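# Hand a hanger from the right gripper to the left

## Task

The right gripper starts out holding a hanger. Pass it over so that by the end the left gripper alone is closed on that same hanger and holds it firmly, raised in the air and clear of everything: the hanger must be upright, over the table and well away from the rail. At the end the second hanger must still hang on the rail, the rack must be standing, and neither the rack nor that second hanger may be held by any gripper. If the rack leans more than a little, the scene stops immediately as a failure, and a loose or weak hold also counts as a failure.

## Robot and tools

Robot and frame. There are two arms, left_arm and right_arm. Their names are labels only and do not match sides of any image. Results give every gripper pose in a single scene frame. Its origin sits on the tabletop midway between the arms, +z is up, +x points out across the table, and left_arm is on the +y side. Positions are in metres and orientations are quaternions (w, x, y, z). A gripper's fingers extend along its own +z axis and close along its own y axis. The reported end_effector_position is the point between the finger pads, just behind the tips. At long reach the printed hand position may differ from the real one.

The row format is shared by execute_actions and move. One row is a single flat list of 14 numbers covering both arms, each in [-1, 1]: dx, dy, dz, rx, ry, rz, opening for left_arm, then the same seven for right_arm. Send all 14 even when only one arm should move. dx to rz are an offset, not a pose. They are expressed in that gripper's own axes and count from the gripper's measured pose at the start of the action or move (for the first action in a call, and for move, that is the pose shown in the latest result). A value of 1.0 means 0.6 m of translation or 180 degrees of rotation, and rx, ry, rz together form one rotation vector. The opening is absolute, not an offset: +1 is fully open (0.087 m), -1 is closed.

execute_actions(actions): a list of actions run one after another. Each action is a table of at most 15 rows, one row per control step of 1/30 s. If fewer rows are given, the last one repeats until 15 steps have passed. Every row in an action counts from that action's start pose, not from the row before it. An empty list just returns the current state and images. At each step the command is clipped to within 70 mm and 16 degrees of the measured pose, so a large offset may need several actions, and after an action the arm only continues to its last clipped pose. Joint friction can leave the gripper up to about 31 mm short, and very small commands may not move it at all. Where position and orientation conflict, position wins.

move(target, speed, blocking): drives each gripper in a straight line toward the pose given by a single 14-number row (offsets as above, from the last reported pose). speed is the top path speed in m/s, 0.002 to 0.5, default 0.25, and turning is capped at twice that number in rad/s. Paths end together and last 0.5 to 10 s. The openings are sent when the move begins. Grippers lag, can drift off the line and can overshoot the speed, mostly near full reach. Nothing slows down for obstacles or for the other arm. With blocking=false you get a result after 0.5 s while motion continues, and other motion calls are refused until a result shows the move ended. The extra move: line reports the ending (done, off_target, moving, held, fault) and which limits applied. paced means the sent pose was clipped, and held means a check blocked steps; afterwards the arm may move much faster than requested. Each gripper's distance from its target is also given.

wait(seconds): 0 to 10; the arms keep their last command, and a running move carries on. stop(): brakes a running move, which needs some distance; the fingers keep moving. zoom_image(camera, region): an enlarged crop [x0, y0, x1, y1] in pixels, at most 504 by 504, from one of cam_head_left, cam_head_right, cam_high, cam_low, cam_left_wrist, cam_right_wrist (all 504x504). finished_scene(scene): ends the scene by number once the goal holds and stays held, and it cannot be undone.

Reading results. Each call returns both gripper poses, the Hand target the controller is heading to, joint positions (the last one is the finger opening in metres), joint torques, grip_measured, and camera images. Calls that ran actions also list positions at some steps, with HELD marking steps where an arm's command was held back. A pose unreachable line means a clearance check altered or blocked what was sent to the named arm. FAULT lines report an arm stop. Camera calibration values may be off by a few degrees and millimetres.

Gripping. grip_measured uses the same scale as the commanded opening, with an error of about 1 mm for each gripper. To hold something, keep commanding an opening below grip_measured: about 0.02 lower gives a secure grip, and a smaller gap grips more lightly. Fingers push with up to roughly 20 N each. A fast close can squeeze too hard or even spring the fingers open.

A sensible order: raise the held hanger clear of the rail, bring the open left gripper to a part of the hanger the right one is not holding, close it and confirm the grip from grip_measured, open the right gripper and pull it away, and leave the hanger upright and hanging free above the table.

Cautions. Keep the arms from striking or pressing on each other. Stay clear of the rack, because tipping it ends the scene, and leave the other hanger where it is. Do not drop anything or knock anything off the table, and avoid slamming or hard pushing. To keep an arm still, send its offset back to the wanted pose in your first call, then zeros, with its opening repeated each time. Loose objects may occasionally be nudged by outside forces. Holding a load heats the motors: a MOTOR HOT warning appears at 75 °C, the arm is stopped for 10 s at 90 °C, and at 100 °C it goes limp and drops whatever it holds.

Each tool is called after ">>>" by a JSON object that holds its "name" and its "arguments", one argument or row to a line.

## Session

>>> {"name": "execute_actions", "arguments": {
  "actions": []
}}

Scene clock: 0.00 s.
left_arm: end_effector_position=(+0.3765, +0.2429, +0.3552) grip_measured=+1.000 end_effector_quat_wxyz=(+0.700, +0.024, +0.713, -0.025) | right_arm: end_effector_position=(+0.3073, +0.0191, +0.4107) grip_measured=-0.848 end_effector_quat_wxyz=(+0.663, -0.148, +0.721, +0.133)
Joint positions: left_arm=[-0.005  1.063  1.051 -0.006 -0.012 -0.002  0.087] | right_arm=[ 0.912  1.373  1.549 -0.272  0.496  0.042  0.007]
Joint velocities: left_arm=[ 0.007  0.007 -0.002 -0.066  0.022 -0.007  0.   ] | right_arm=[-0.007 -0.007 -0.002  0.051  0.037  0.037  0.   ]
Joint torques (N m, as the arm reports them, + toward a larger angle): no reading
Hand target (left_arm): +0.376, +0.243, +0.355; +0.700, +0.024, +0.713, -0.025
Hand target (right_arm): +0.308, +0.019, +0.412; +0.665, -0.147, +0.720, +0.135

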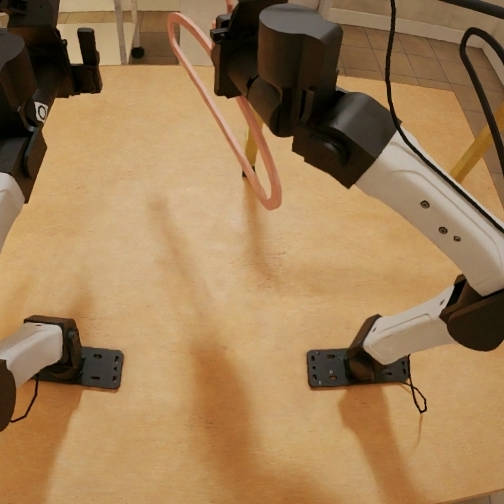

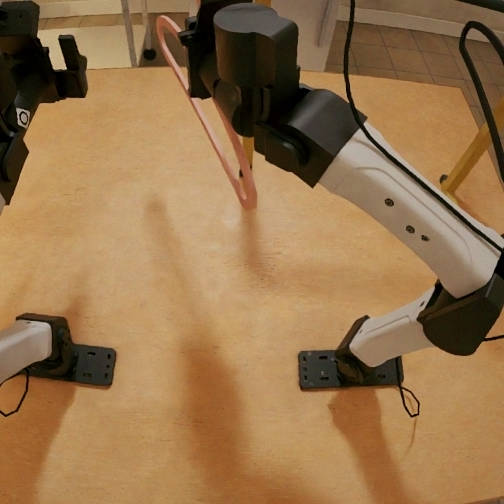

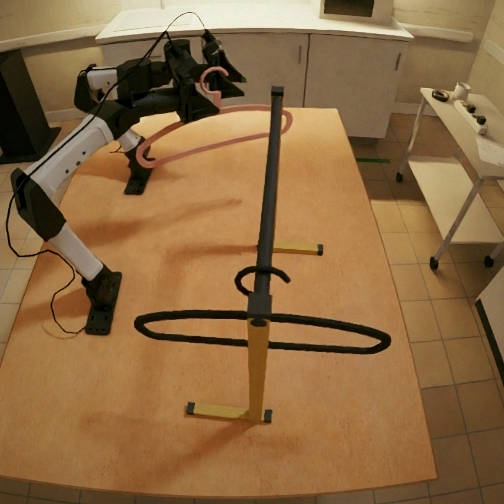

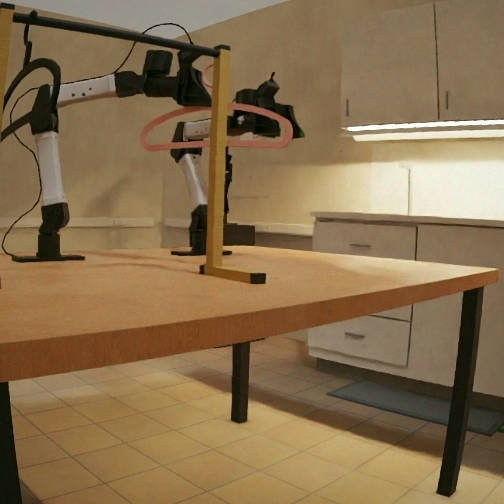

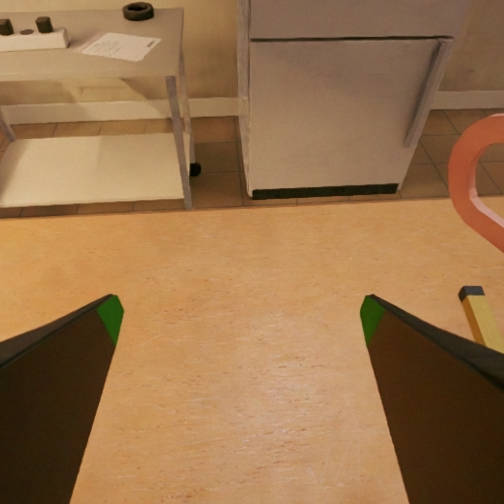

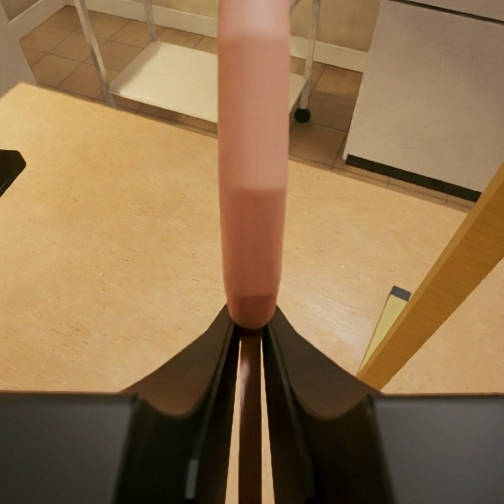

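>>> {"name": "move", "arguments": {
  "target": [-0.075,-0.212,-0.075,-0.1,0.493,-0.1,1,0.133,0.133,-0.067,0,0,0,-0.88],
  "speed": 0.15
}}

Scene clock: 33.70 s.
left_arm: end_effector_position=(+0.3280, +0.1152, +0.3914) grip_measured=+1.000 end_effector_quat_wxyz=(+0.329, -0.163, +0.906, -0.211) | right_arm: end_effector_position=(+0.2365, +0.0793, +0.3276) grip_measured=-0.848 end_effector_quat_wxyz=(+0.655, -0.161, +0.728, +0.126)
Joint positions: left_arm=[-0.272  1.817  2.614 -1.564  0.03  -0.717  0.087] | right_arm=[ 1.233  1.373  1.244 -0.033  0.806  0.089  0.007]
Joint velocities: left_arm=[ 0.017  0.007 -0.002 -0.095  0.066 -0.007  0.   ] | right_arm=[-0.007  0.002 -0.002 -0.11   0.037  0.051 -0.   ]
Joint torques (N m, as the arm reports them, + toward a larger angle): left_arm=[ 0.97 -8.15  4.73  1.97 -0.01 -0.04] | right_arm=[ 0.94 -7.83  6.06  2.39  0.27 -0.06]
Hand target (left_arm): +0.322, +0.119, +0.399; +0.333, -0.168, +0.902, -0.219
Hand target (right_arm): +0.234, +0.075, +0.335; +0.662, -0.148, +0.723, +0.134
Off the commanded pose (left_arm): 0.011 m, 47 deg; orientation clipped at the last step of the last action.
Off the commanded pose (right_arm): 0.009 m, 2 deg.
joint sent to its limit (left arm) — the command would take joint 4 (wrist pitch) past its lower limit, so that joint was sent only as far as its limit.
move: off_target (left_arm); limits=paced
camera_calibration (this result's frames):
cam_left_wrist: T_world_to_cam=[[0.138964, -0.861959, 0.48756, -0.142922], [-0.983071, -0.0607032, 0.172877, 0.286348], [-0.119417, -0.50333, -0.855803, 0.568986], [0, 0, 0, 1]] pos_world=[0.369308, 0.180577, 0.50712]
cam_right_wrist: T_world_to_cam=[[0.408651, -0.91165, 0.0435786, -0.0426194], [-0.756478, -0.365035, -0.54267, 0.403078], [0.510633, 0.188796, -0.838814, 0.274085], [0, 0, 0, 1]] pos_world=[0.182379, 0.0565372, 0.450502]

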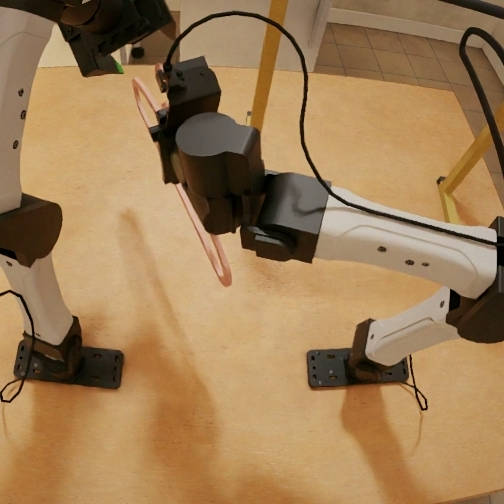

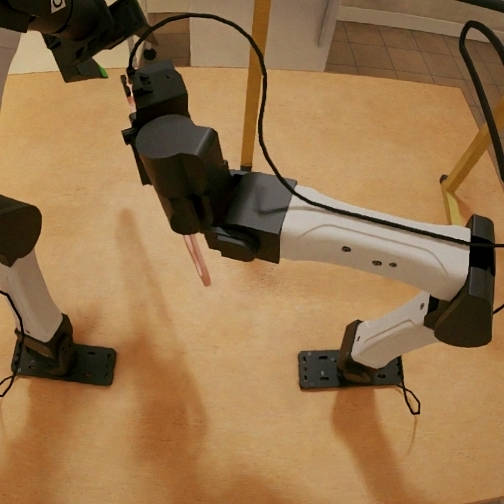

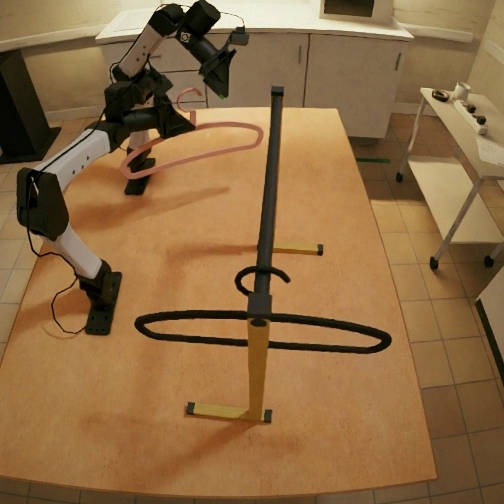

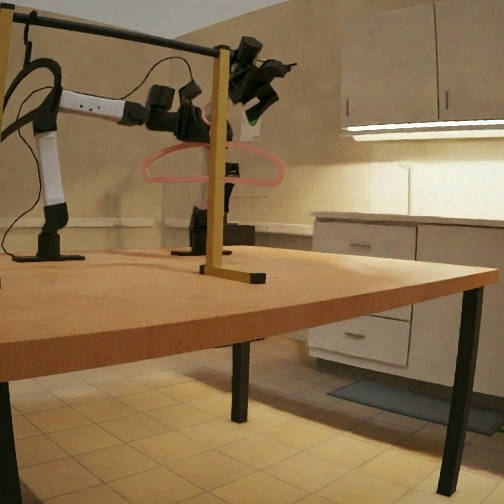

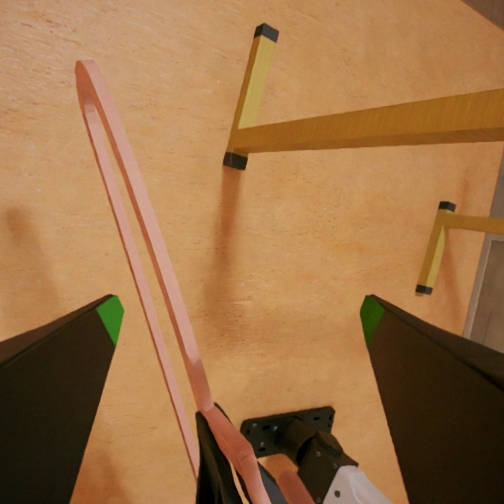

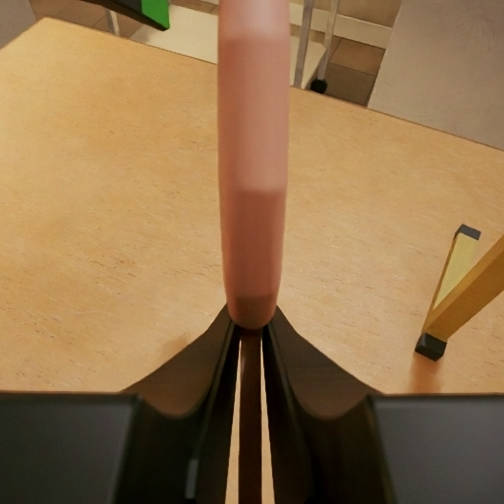

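>>> {"name": "move", "arguments": {
  "target": [0.111,0.112,0.173,-0.178,0.183,-0.014,1,0.25,0,0,0,0,0,-0.88],
  "speed": 0.15
}}

Scene clock: 47.27 s.
left_arm: end_effector_position=(+0.3380, +0.1106, +0.2645) grip_measured=+1.000 end_effector_quat_wxyz=(+0.152, -0.193, +0.963, -0.112) | right_arm: end_effector_position=(+0.2227, +0.0686, +0.1868) grip_measured=-0.848 end_effector_quat_wxyz=(+0.654, -0.162, +0.727, +0.131)
Joint positions: left_arm=[-0.271  1.924  2.298 -1.566  0.032 -0.75   0.087] | right_arm=[1.263 1.412 0.699 0.551 0.827 0.097 0.007]
Joint velocities: left_arm=[ 0.012 -0.012 -0.012 -0.066  0.022 -0.066  0.   ] | right_arm=[ 0.017  0.012 -0.027  0.051  0.007 -0.007  0.   ]
Joint torques (N m, as the arm reports them, + toward a larger angle): left_arm=[ 0.88 -7.92  3.58  1.26 -0.08 -0.02] | right_arm=[ 0.97 -4.64  5.72  2.37  0.28 -0.09]
Hand target (left_arm): +0.337, +0.114, +0.251; +0.133, -0.202, +0.966, -0.096
Hand target (right_arm): +0.222, +0.068, +0.179; +0.654, -0.161, +0.728, +0.126
Off the commanded pose (left_arm): 0.014 m, 22 deg; orientation clipped at the last step of the last action.
Off the commanded pose (right_arm): 0.008 m, 1 deg.
joint sent to its limit (left arm) — the command would take joint 4 (wrist pitch) past its lower limit, so that joint was sent only as far as its limit.
move: off_target (left_arm); limits=paced
camera_calibration (this result's frames):
cam_left_wrist: T_world_to_cam=[[0.321822, -0.904745, 0.279048, -0.0883978], [-0.834198, -0.131552, 0.535544, 0.179465], [-0.447821, -0.405131, -0.797073, 0.543923], [0, 0, 0, 1]] pos_world=[0.421738, 0.163992, 0.362102]
cam_right_wrist: T_world_to_cam=[[0.416397, -0.908398, 0.0377625, -0.041469], [-0.753579, -0.368071, -0.544649, 0.312298], [0.508657, 0.198333, -0.837814, 0.164608], [0, 0, 0, 1]] pos_world=[0.16888, 0.0446305, 0.30957]

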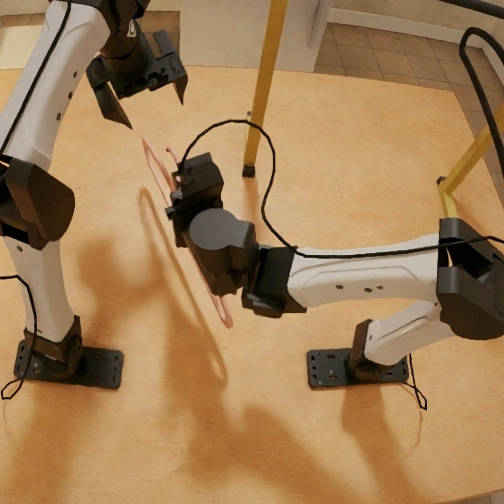

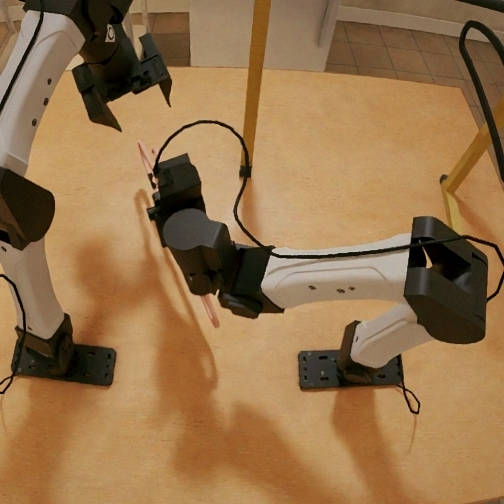

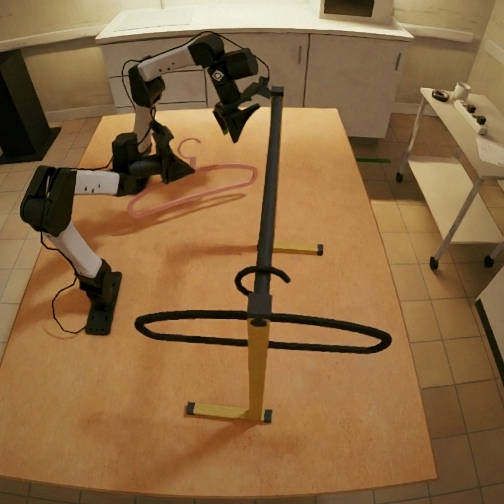

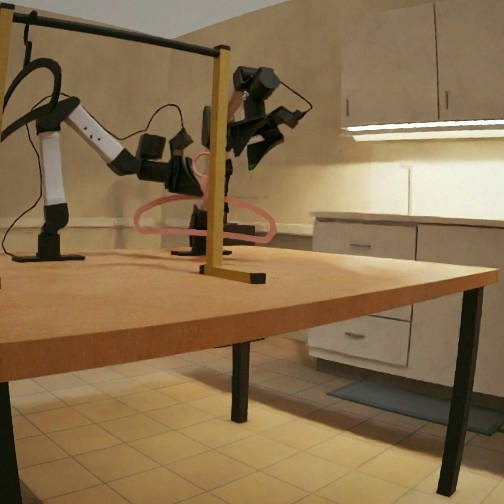

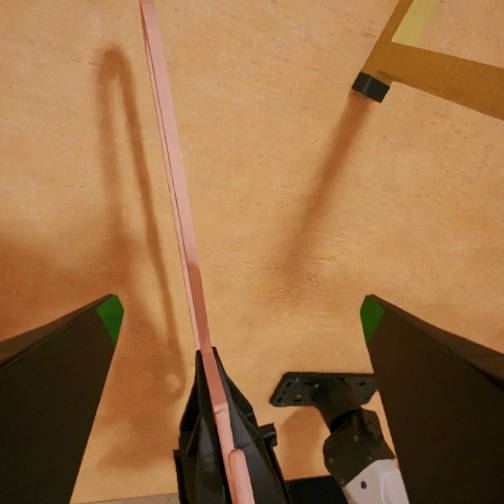

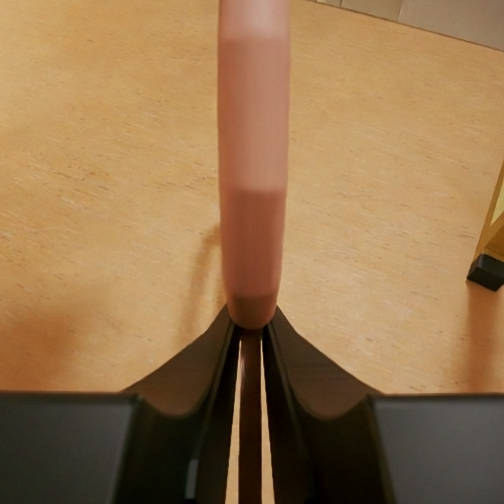

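>>> {"name": "move", "arguments": {
  "target": [0.054,0.073,0.215,-0.089,-0.002,0.01,1,0,0,0,0,0,0,-0.88],
  "speed": 0.1
}}

Scene clock: 61.67 s.
left_arm: end_effector_position=(+0.3404, +0.1159, +0.1385) grip_measured=+1.000 end_effector_quat_wxyz=(+0.139, -0.197, +0.970, +0.015) | right_arm: end_effector_position=(+0.2226, +0.0682, +0.1859) grip_measured=-0.848 end_effector_quat_wxyz=(+0.654, -0.163, +0.728, +0.129)
Joint positions: left_arm=[-0.353  1.907  1.78  -1.233 -0.189 -0.811  0.087] | right_arm=[1.263 1.412 0.699 0.546 0.827 0.097 0.007]
Joint velocities: left_arm=[ 0.002 -0.017 -0.002  0.007 -0.095  0.007  0.   ] | right_arm=[-0.012  0.002  0.007 -0.037  0.007 -0.037  0.001]
Joint torques (N m, as the arm reports them, + toward a larger angle): left_arm=[-0.53 -8.45  4.3   1.12 -0.16 -0.02] | right_arm=[ 0.4  -5.97  6.66  2.18  0.14 -0.11]
Hand target (left_arm): +0.338, +0.115, +0.125; +0.130, -0.196, +0.972, +0.027
Hand target (right_arm): +0.223, +0.069, +0.187; +0.654, -0.162, +0.727, +0.131
Off the commanded pose (left_arm): 0.014 m, 2 deg.
Off the commanded pose (right_arm): 0.001 m, 0 deg.
move: off_target (left_arm)
camera_calibration (this result's frames):
cam_left_wrist: T_world_to_cam=[[0.371599, -0.927906, 0.0300834, -0.0289863], [-0.783329, -0.295979, 0.546619, 0.249815], [-0.498307, -0.226688, -0.836841, 0.448738], [0, 0, 0, 1]] pos_world=[0.430067, 0.148767, 0.239841]
cam_right_wrist: T_world_to_cam=[[0.416115, -0.908368, 0.0414286, -0.0423858], [-0.754536, -0.370354, -0.541769, 0.31142], [0.507469, 0.194179, -0.839506, 0.164826], [0, 0, 0, 1]] pos_world=[0.168971, 0.0448283, 0.308846]

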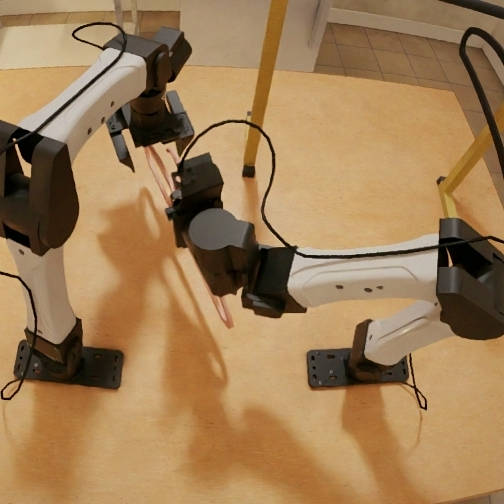

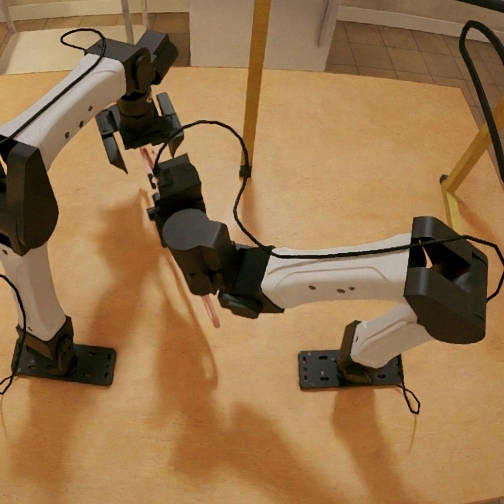

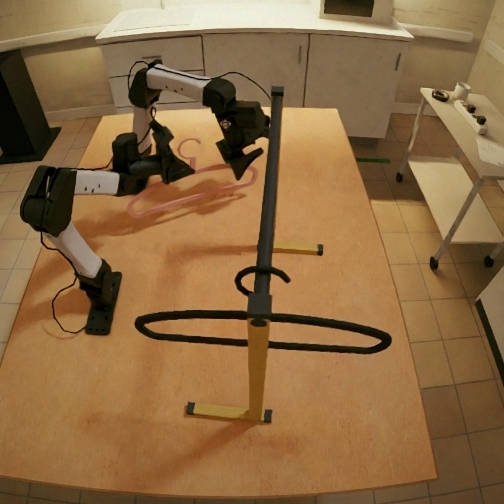

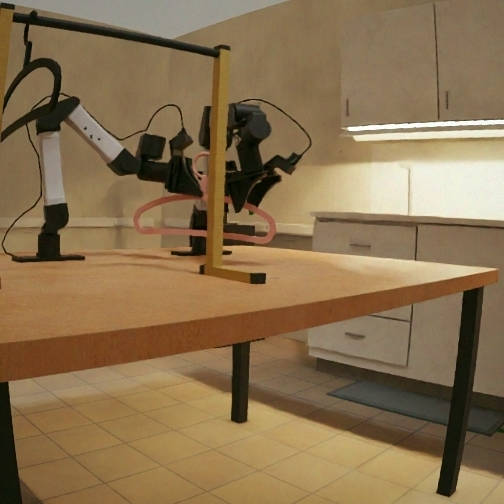

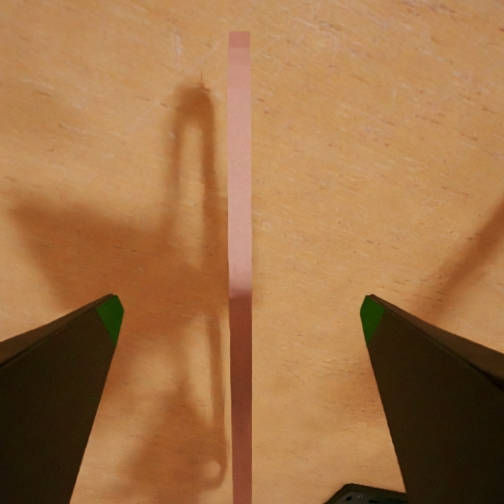

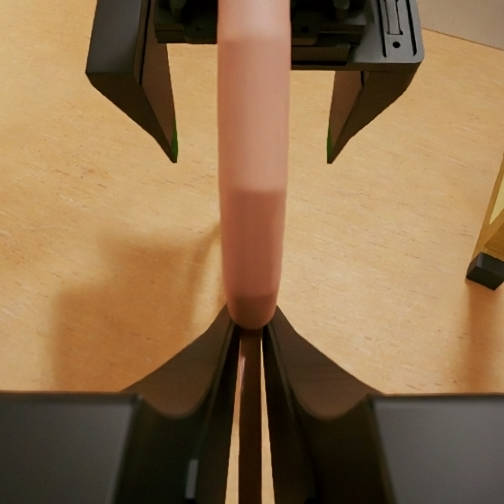

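>>> {"name": "move", "arguments": {
  "target": [0.03,0,0.105,0,0,0,-0.3,0,0,0,0,0,0,-0.88],
  "speed": 0.06
}}

>>> {"name": "zoom_image", "arguments": {
  "camera": "cam_low",
  "region": [120,120,320,270]
}}

Scene clock: 68.43 s.
left_arm: end_effector_position=(+0.3462, +0.1134, +0.0847) grip_measured=-0.300 end_effector_quat_wxyz=(+0.149, -0.198, +0.969, +0.009) | right_arm: end_effector_position=(+0.2217, +0.0655, +0.1788) grip_measured=-0.848 end_effector_quat_wxyz=(+0.646, -0.174, +0.734, +0.117)
Joint positions: left_arm=[-0.353  1.907  1.563 -0.992 -0.19  -0.812  0.031] | right_arm=[1.263 1.412 0.699 0.508 0.827 0.097 0.007]
Joint velocities: left_arm=[-0.022  0.007  0.002  0.037 -0.022  0.022  0.   ] | right_arm=[-0.002 -0.017  0.002 -0.022  0.037 -0.022 -0.   ]
Joint torques (N m, as the arm reports them, + toward a larger angle): left_arm=[-0.31 -9.27  4.07  1.19 -0.14 -0.01] | right_arm=[ 0.38 -6.06  6.66  2.52  0.16 -0.1 ]
Hand target (left_arm): +0.341, +0.114, +0.073; +0.139, -0.197, +0.970, +0.016
Hand target (right_arm): +0.223, +0.068, +0.186; +0.653, -0.163, +0.728, +0.129
Off the commanded pose (left_arm): 0.013 m, 1 deg.
Off the commanded pose (right_arm): 0.008 m, 2 deg.
move: off_target (left_arm)
camera_calibration (this result's frames):
cam_left_wrist: T_world_to_cam=[[0.371313, -0.927326, 0.0468406, -0.0331904], [-0.795191, -0.291549, 0.531667, 0.287963], [-0.479372, -0.234662, -0.845657, 0.401084], [0, 0, 0, 1]] pos_world=[0.433578, 0.147296, 0.187633]
cam_right_wrist: T_world_to_cam=[[0.417124, -0.90621, 0.0692133, -0.049505], [-0.760812, -0.389826, -0.518846, 0.304434], [0.497165, 0.163765, -0.852061, 0.166435], [0, 0, 0, 1]] pos_world=[0.169521, 0.0465581, 0.303194]

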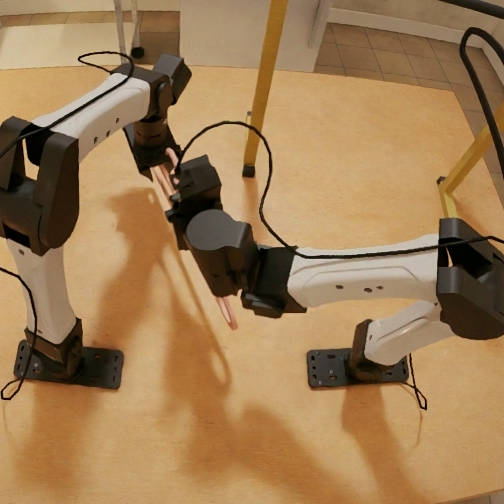

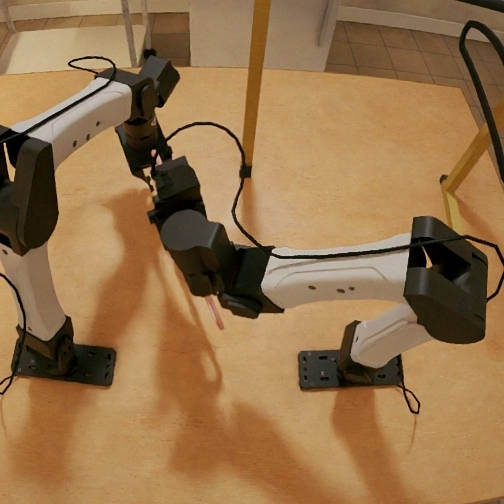

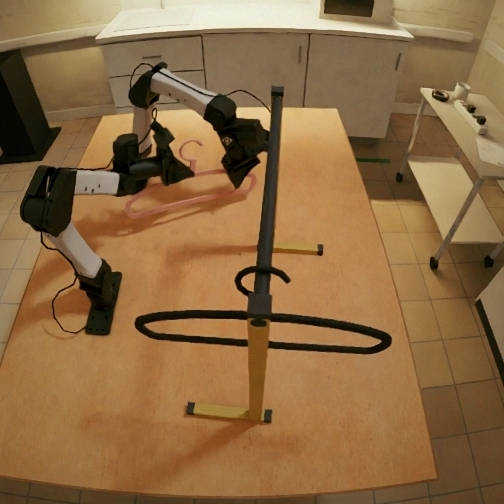

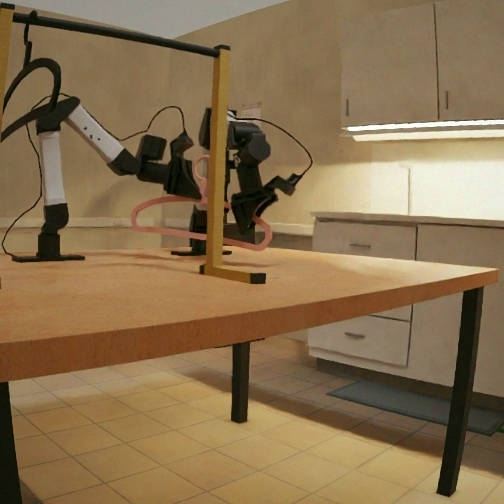

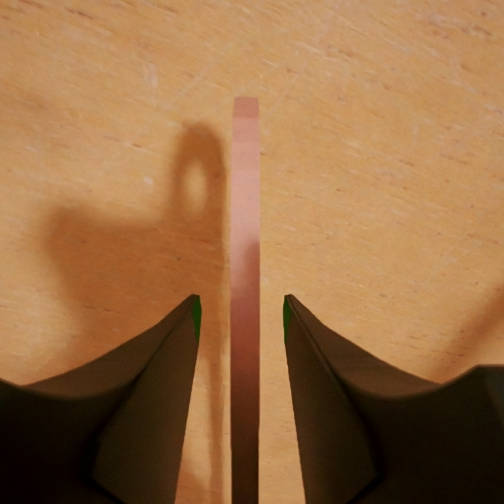

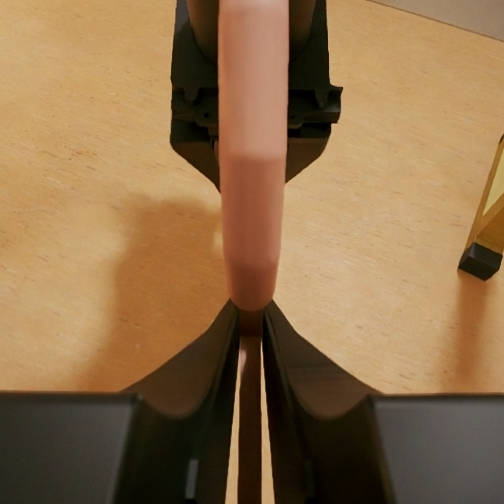

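Region (120, 120, 320, 270) of cam_low's 504x504 image, scaled by 2.520, with more detail than that image has; it fills the top 378 rows of this view, and the rest is white.

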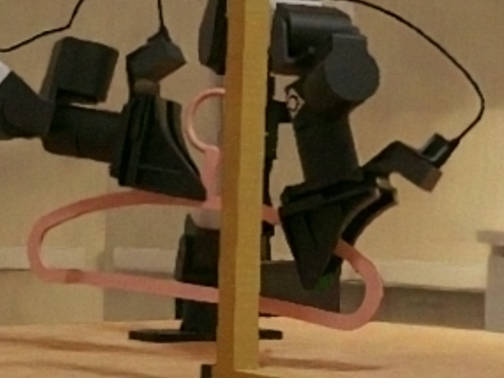

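>>> {"name": "move", "arguments": {
  "target": [-0.02,0,-0.075,0,0,0,-0.3,0,0,0,0,0,0,-0.88],
  "speed": 0.06
}}

>>> {"name": "move", "arguments": {
  "target": [0,0,0,0,0,0,-0.88,0,0,0,0,0,0,-0.88],
  "speed": 0.06
}}

>>> {"name": "zoom_image", "arguments": {
  "camera": "cam_low",
  "region": [120,120,320,270]
}}

Scene clock: 75.77 s.
left_arm: end_effector_position=(+0.3420, +0.1153, +0.1199) grip_measured=-0.300 end_effector_quat_wxyz=(+0.140, -0.197, +0.970, +0.016) | right_arm: end_effector_position=(+0.2215, +0.0649, +0.1774) grip_measured=-0.848 end_effector_quat_wxyz=(+0.645, -0.177, +0.735, +0.115)
Joint positions: left_arm=[-0.353  1.907  1.706 -1.158 -0.19  -0.812  0.031] | right_arm=[1.263 1.412 0.699 0.501 0.827 0.097 0.007]
Joint velocities: left_arm=[-0.007 -0.007 -0.007 -0.007 -0.066  0.007 -0.   ] | right_arm=[-0.012 -0.002  0.012  0.007  0.037  0.037  0.   ]
Joint torques (N m, as the arm reports them, + toward a larger angle): left_arm=[  0.25 -11.05   7.33   0.81  -0.13   0.03] | right_arm=[ 0.4  -5.96  6.63  2.19  0.16 -0.1 ]
Hand target (left_arm): +0.344, +0.115, +0.131; +0.150, -0.198, +0.969, +0.009
Hand target (right_arm): +0.222, +0.066, +0.179; +0.646, -0.174, +0.734, +0.117
Off the commanded pose (left_arm): 0.011 m, 1 deg.
Off the commanded pose (right_arm): 0.002 m, 0 deg.
move: off_target (left_arm)
camera_calibration (this result's frames):
cam_left_wrist: T_world_to_cam=[[0.372115, -0.927694, 0.0302492, -0.0297551], [-0.78399, -0.296693, 0.545283, 0.261614], [-0.496881, -0.226623, -0.837706, 0.433413], [0, 0, 0, 1]] pos_world=[0.43153, 0.148237, 0.22132]
cam_right_wrist: T_world_to_cam=[[0.417298, -0.905689, 0.0747681, -0.050917], [-0.762055, -0.393565, -0.514178, 0.303022], [0.495111, 0.157588, -0.854419, 0.166713], [0, 0, 0, 1]] pos_world=[0.169625, 0.046872, 0.302057]

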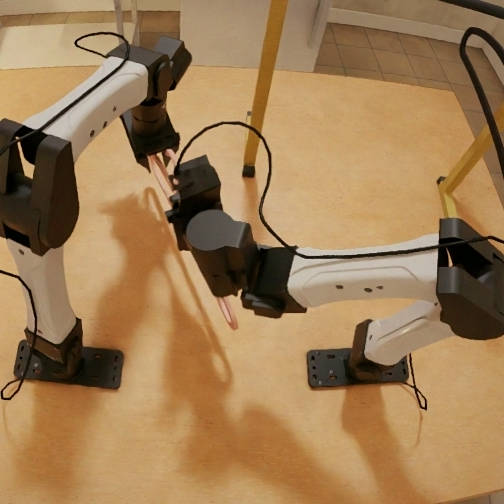

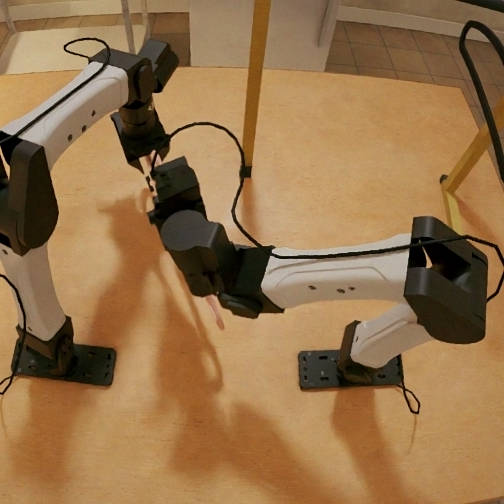

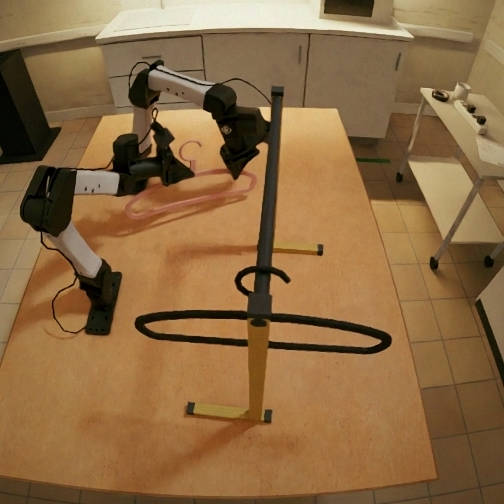

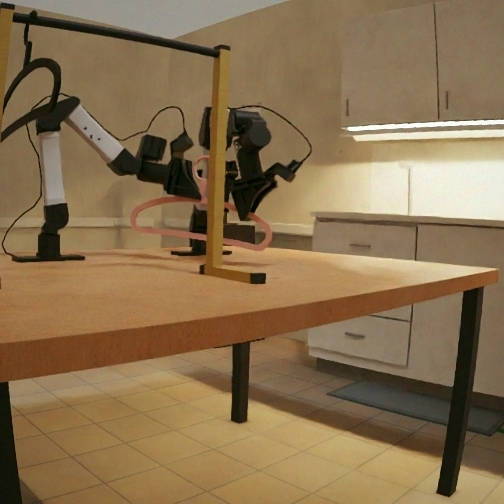

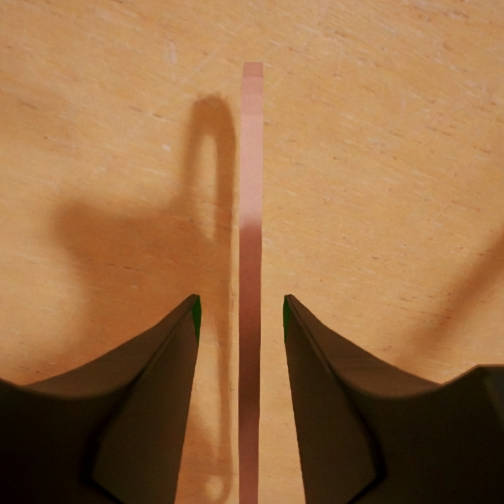

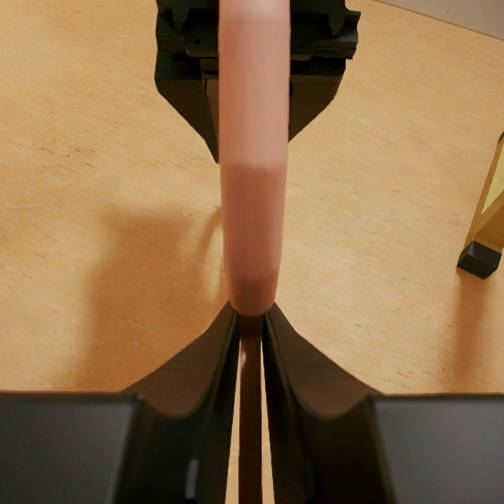

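Scene clock: 76.27 s.
left_arm: end_effector_position=(+0.3423, +0.1148, +0.1199) grip_measured=-0.859 end_effector_quat_wxyz=(+0.140, -0.198, +0.970, +0.014) | right_arm: end_effector_position=(+0.2211, +0.0656, +0.1771) grip_measured=-0.848 end_effector_quat_wxyz=(+0.644, -0.178, +0.735, +0.116)
Joint positions: left_arm=[-0.353  1.907  1.706 -1.156 -0.188 -0.814  0.006] | right_arm=[1.263 1.412 0.699 0.5   0.822 0.099 0.007]
Joint velocities: left_arm=[-0.007  0.017 -0.017 -0.022 -0.037  0.066  0.   ] | right_arm=[-0.007 -0.002 -0.007 -0.007  0.037  0.007  0.001]
Joint torques (N m, as the arm reports them, + toward a larger angle): left_arm=[  0.12 -10.04   5.94   0.97  -0.15   0.03] | right_arm=[ 0.4  -5.97  6.56  2.14  0.2  -0.14]
Hand target (left_arm): +0.342, +0.115, +0.120; +0.140, -0.197, +0.970, +0.016
Hand target (right_arm): +0.221, +0.065, +0.177; +0.645, -0.177, +0.735, +0.114
Off the commanded pose (left_arm): 0.001 m, 0 deg.
Off the commanded pose (right_arm): 0.001 m, 0 deg.
move: done
camera_calibration (this result's frames):
cam_left_wrist: T_world_to_cam=[[0.373755, -0.92693, 0.0332752, -0.0313772], [-0.783895, -0.296497, 0.545526, 0.261539], [-0.495799, -0.229977, -0.837433, 0.433421], [0, 0, 0, 1]] pos_world=[0.431635, 0.148138, 0.221329]
cam_right_wrist: T_world_to_cam=[[0.420906, -0.904153, 0.0731113, -0.0507611], [-0.761552, -0.396008, -0.513047, 0.30266], [0.492826, 0.160267, -0.855241, 0.167001], [0, 0, 0, 1]] pos_world=[0.169554, 0.047195, 0.301816]

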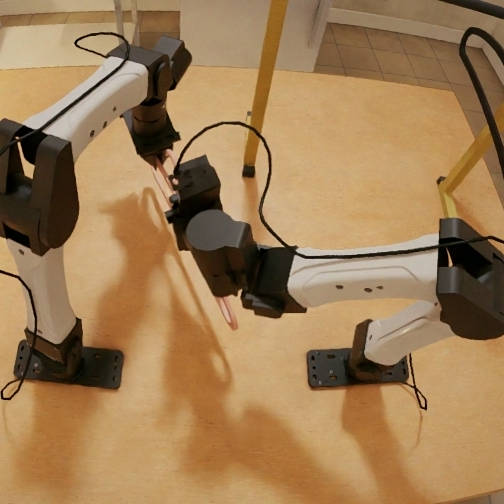

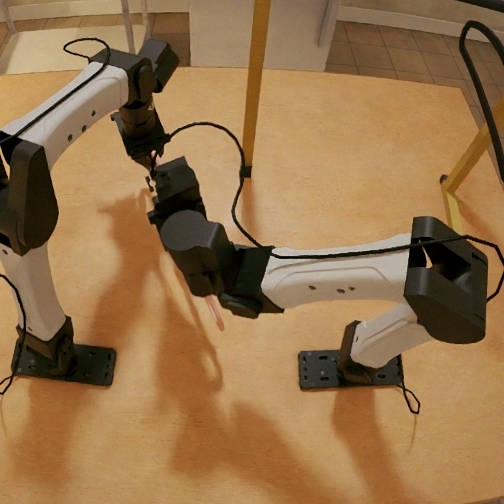

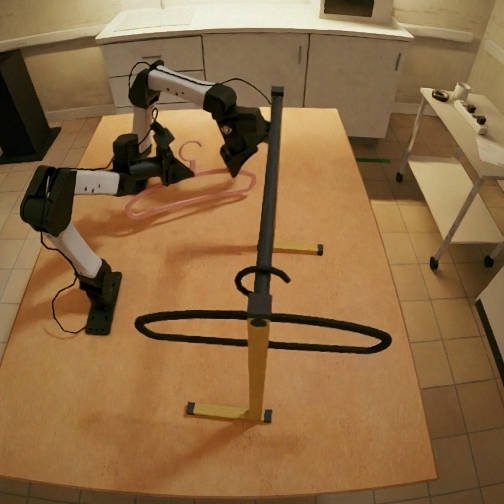

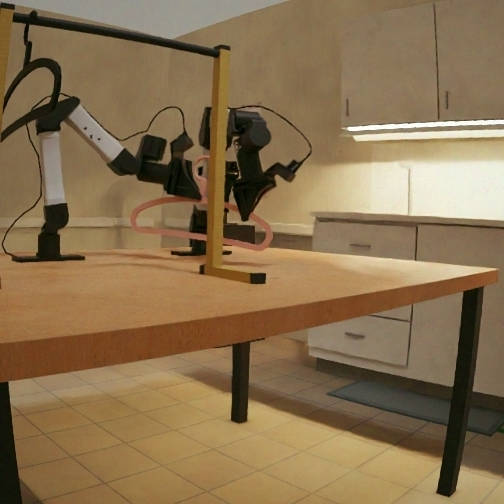

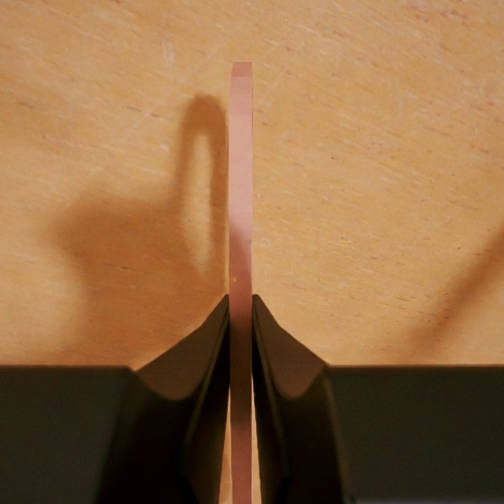

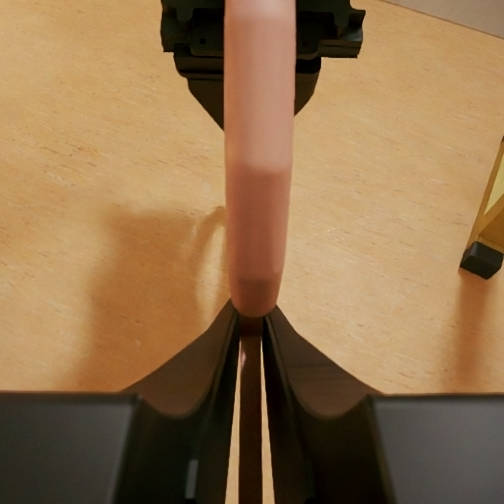

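Region (120, 120, 320, 270) of cam_low's 504x504 image, scaled by 2.520, with more detail than that image has; it fills the top 378 rows of this view, and the rest is white.

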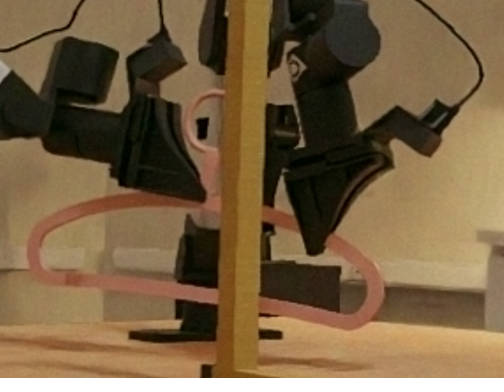

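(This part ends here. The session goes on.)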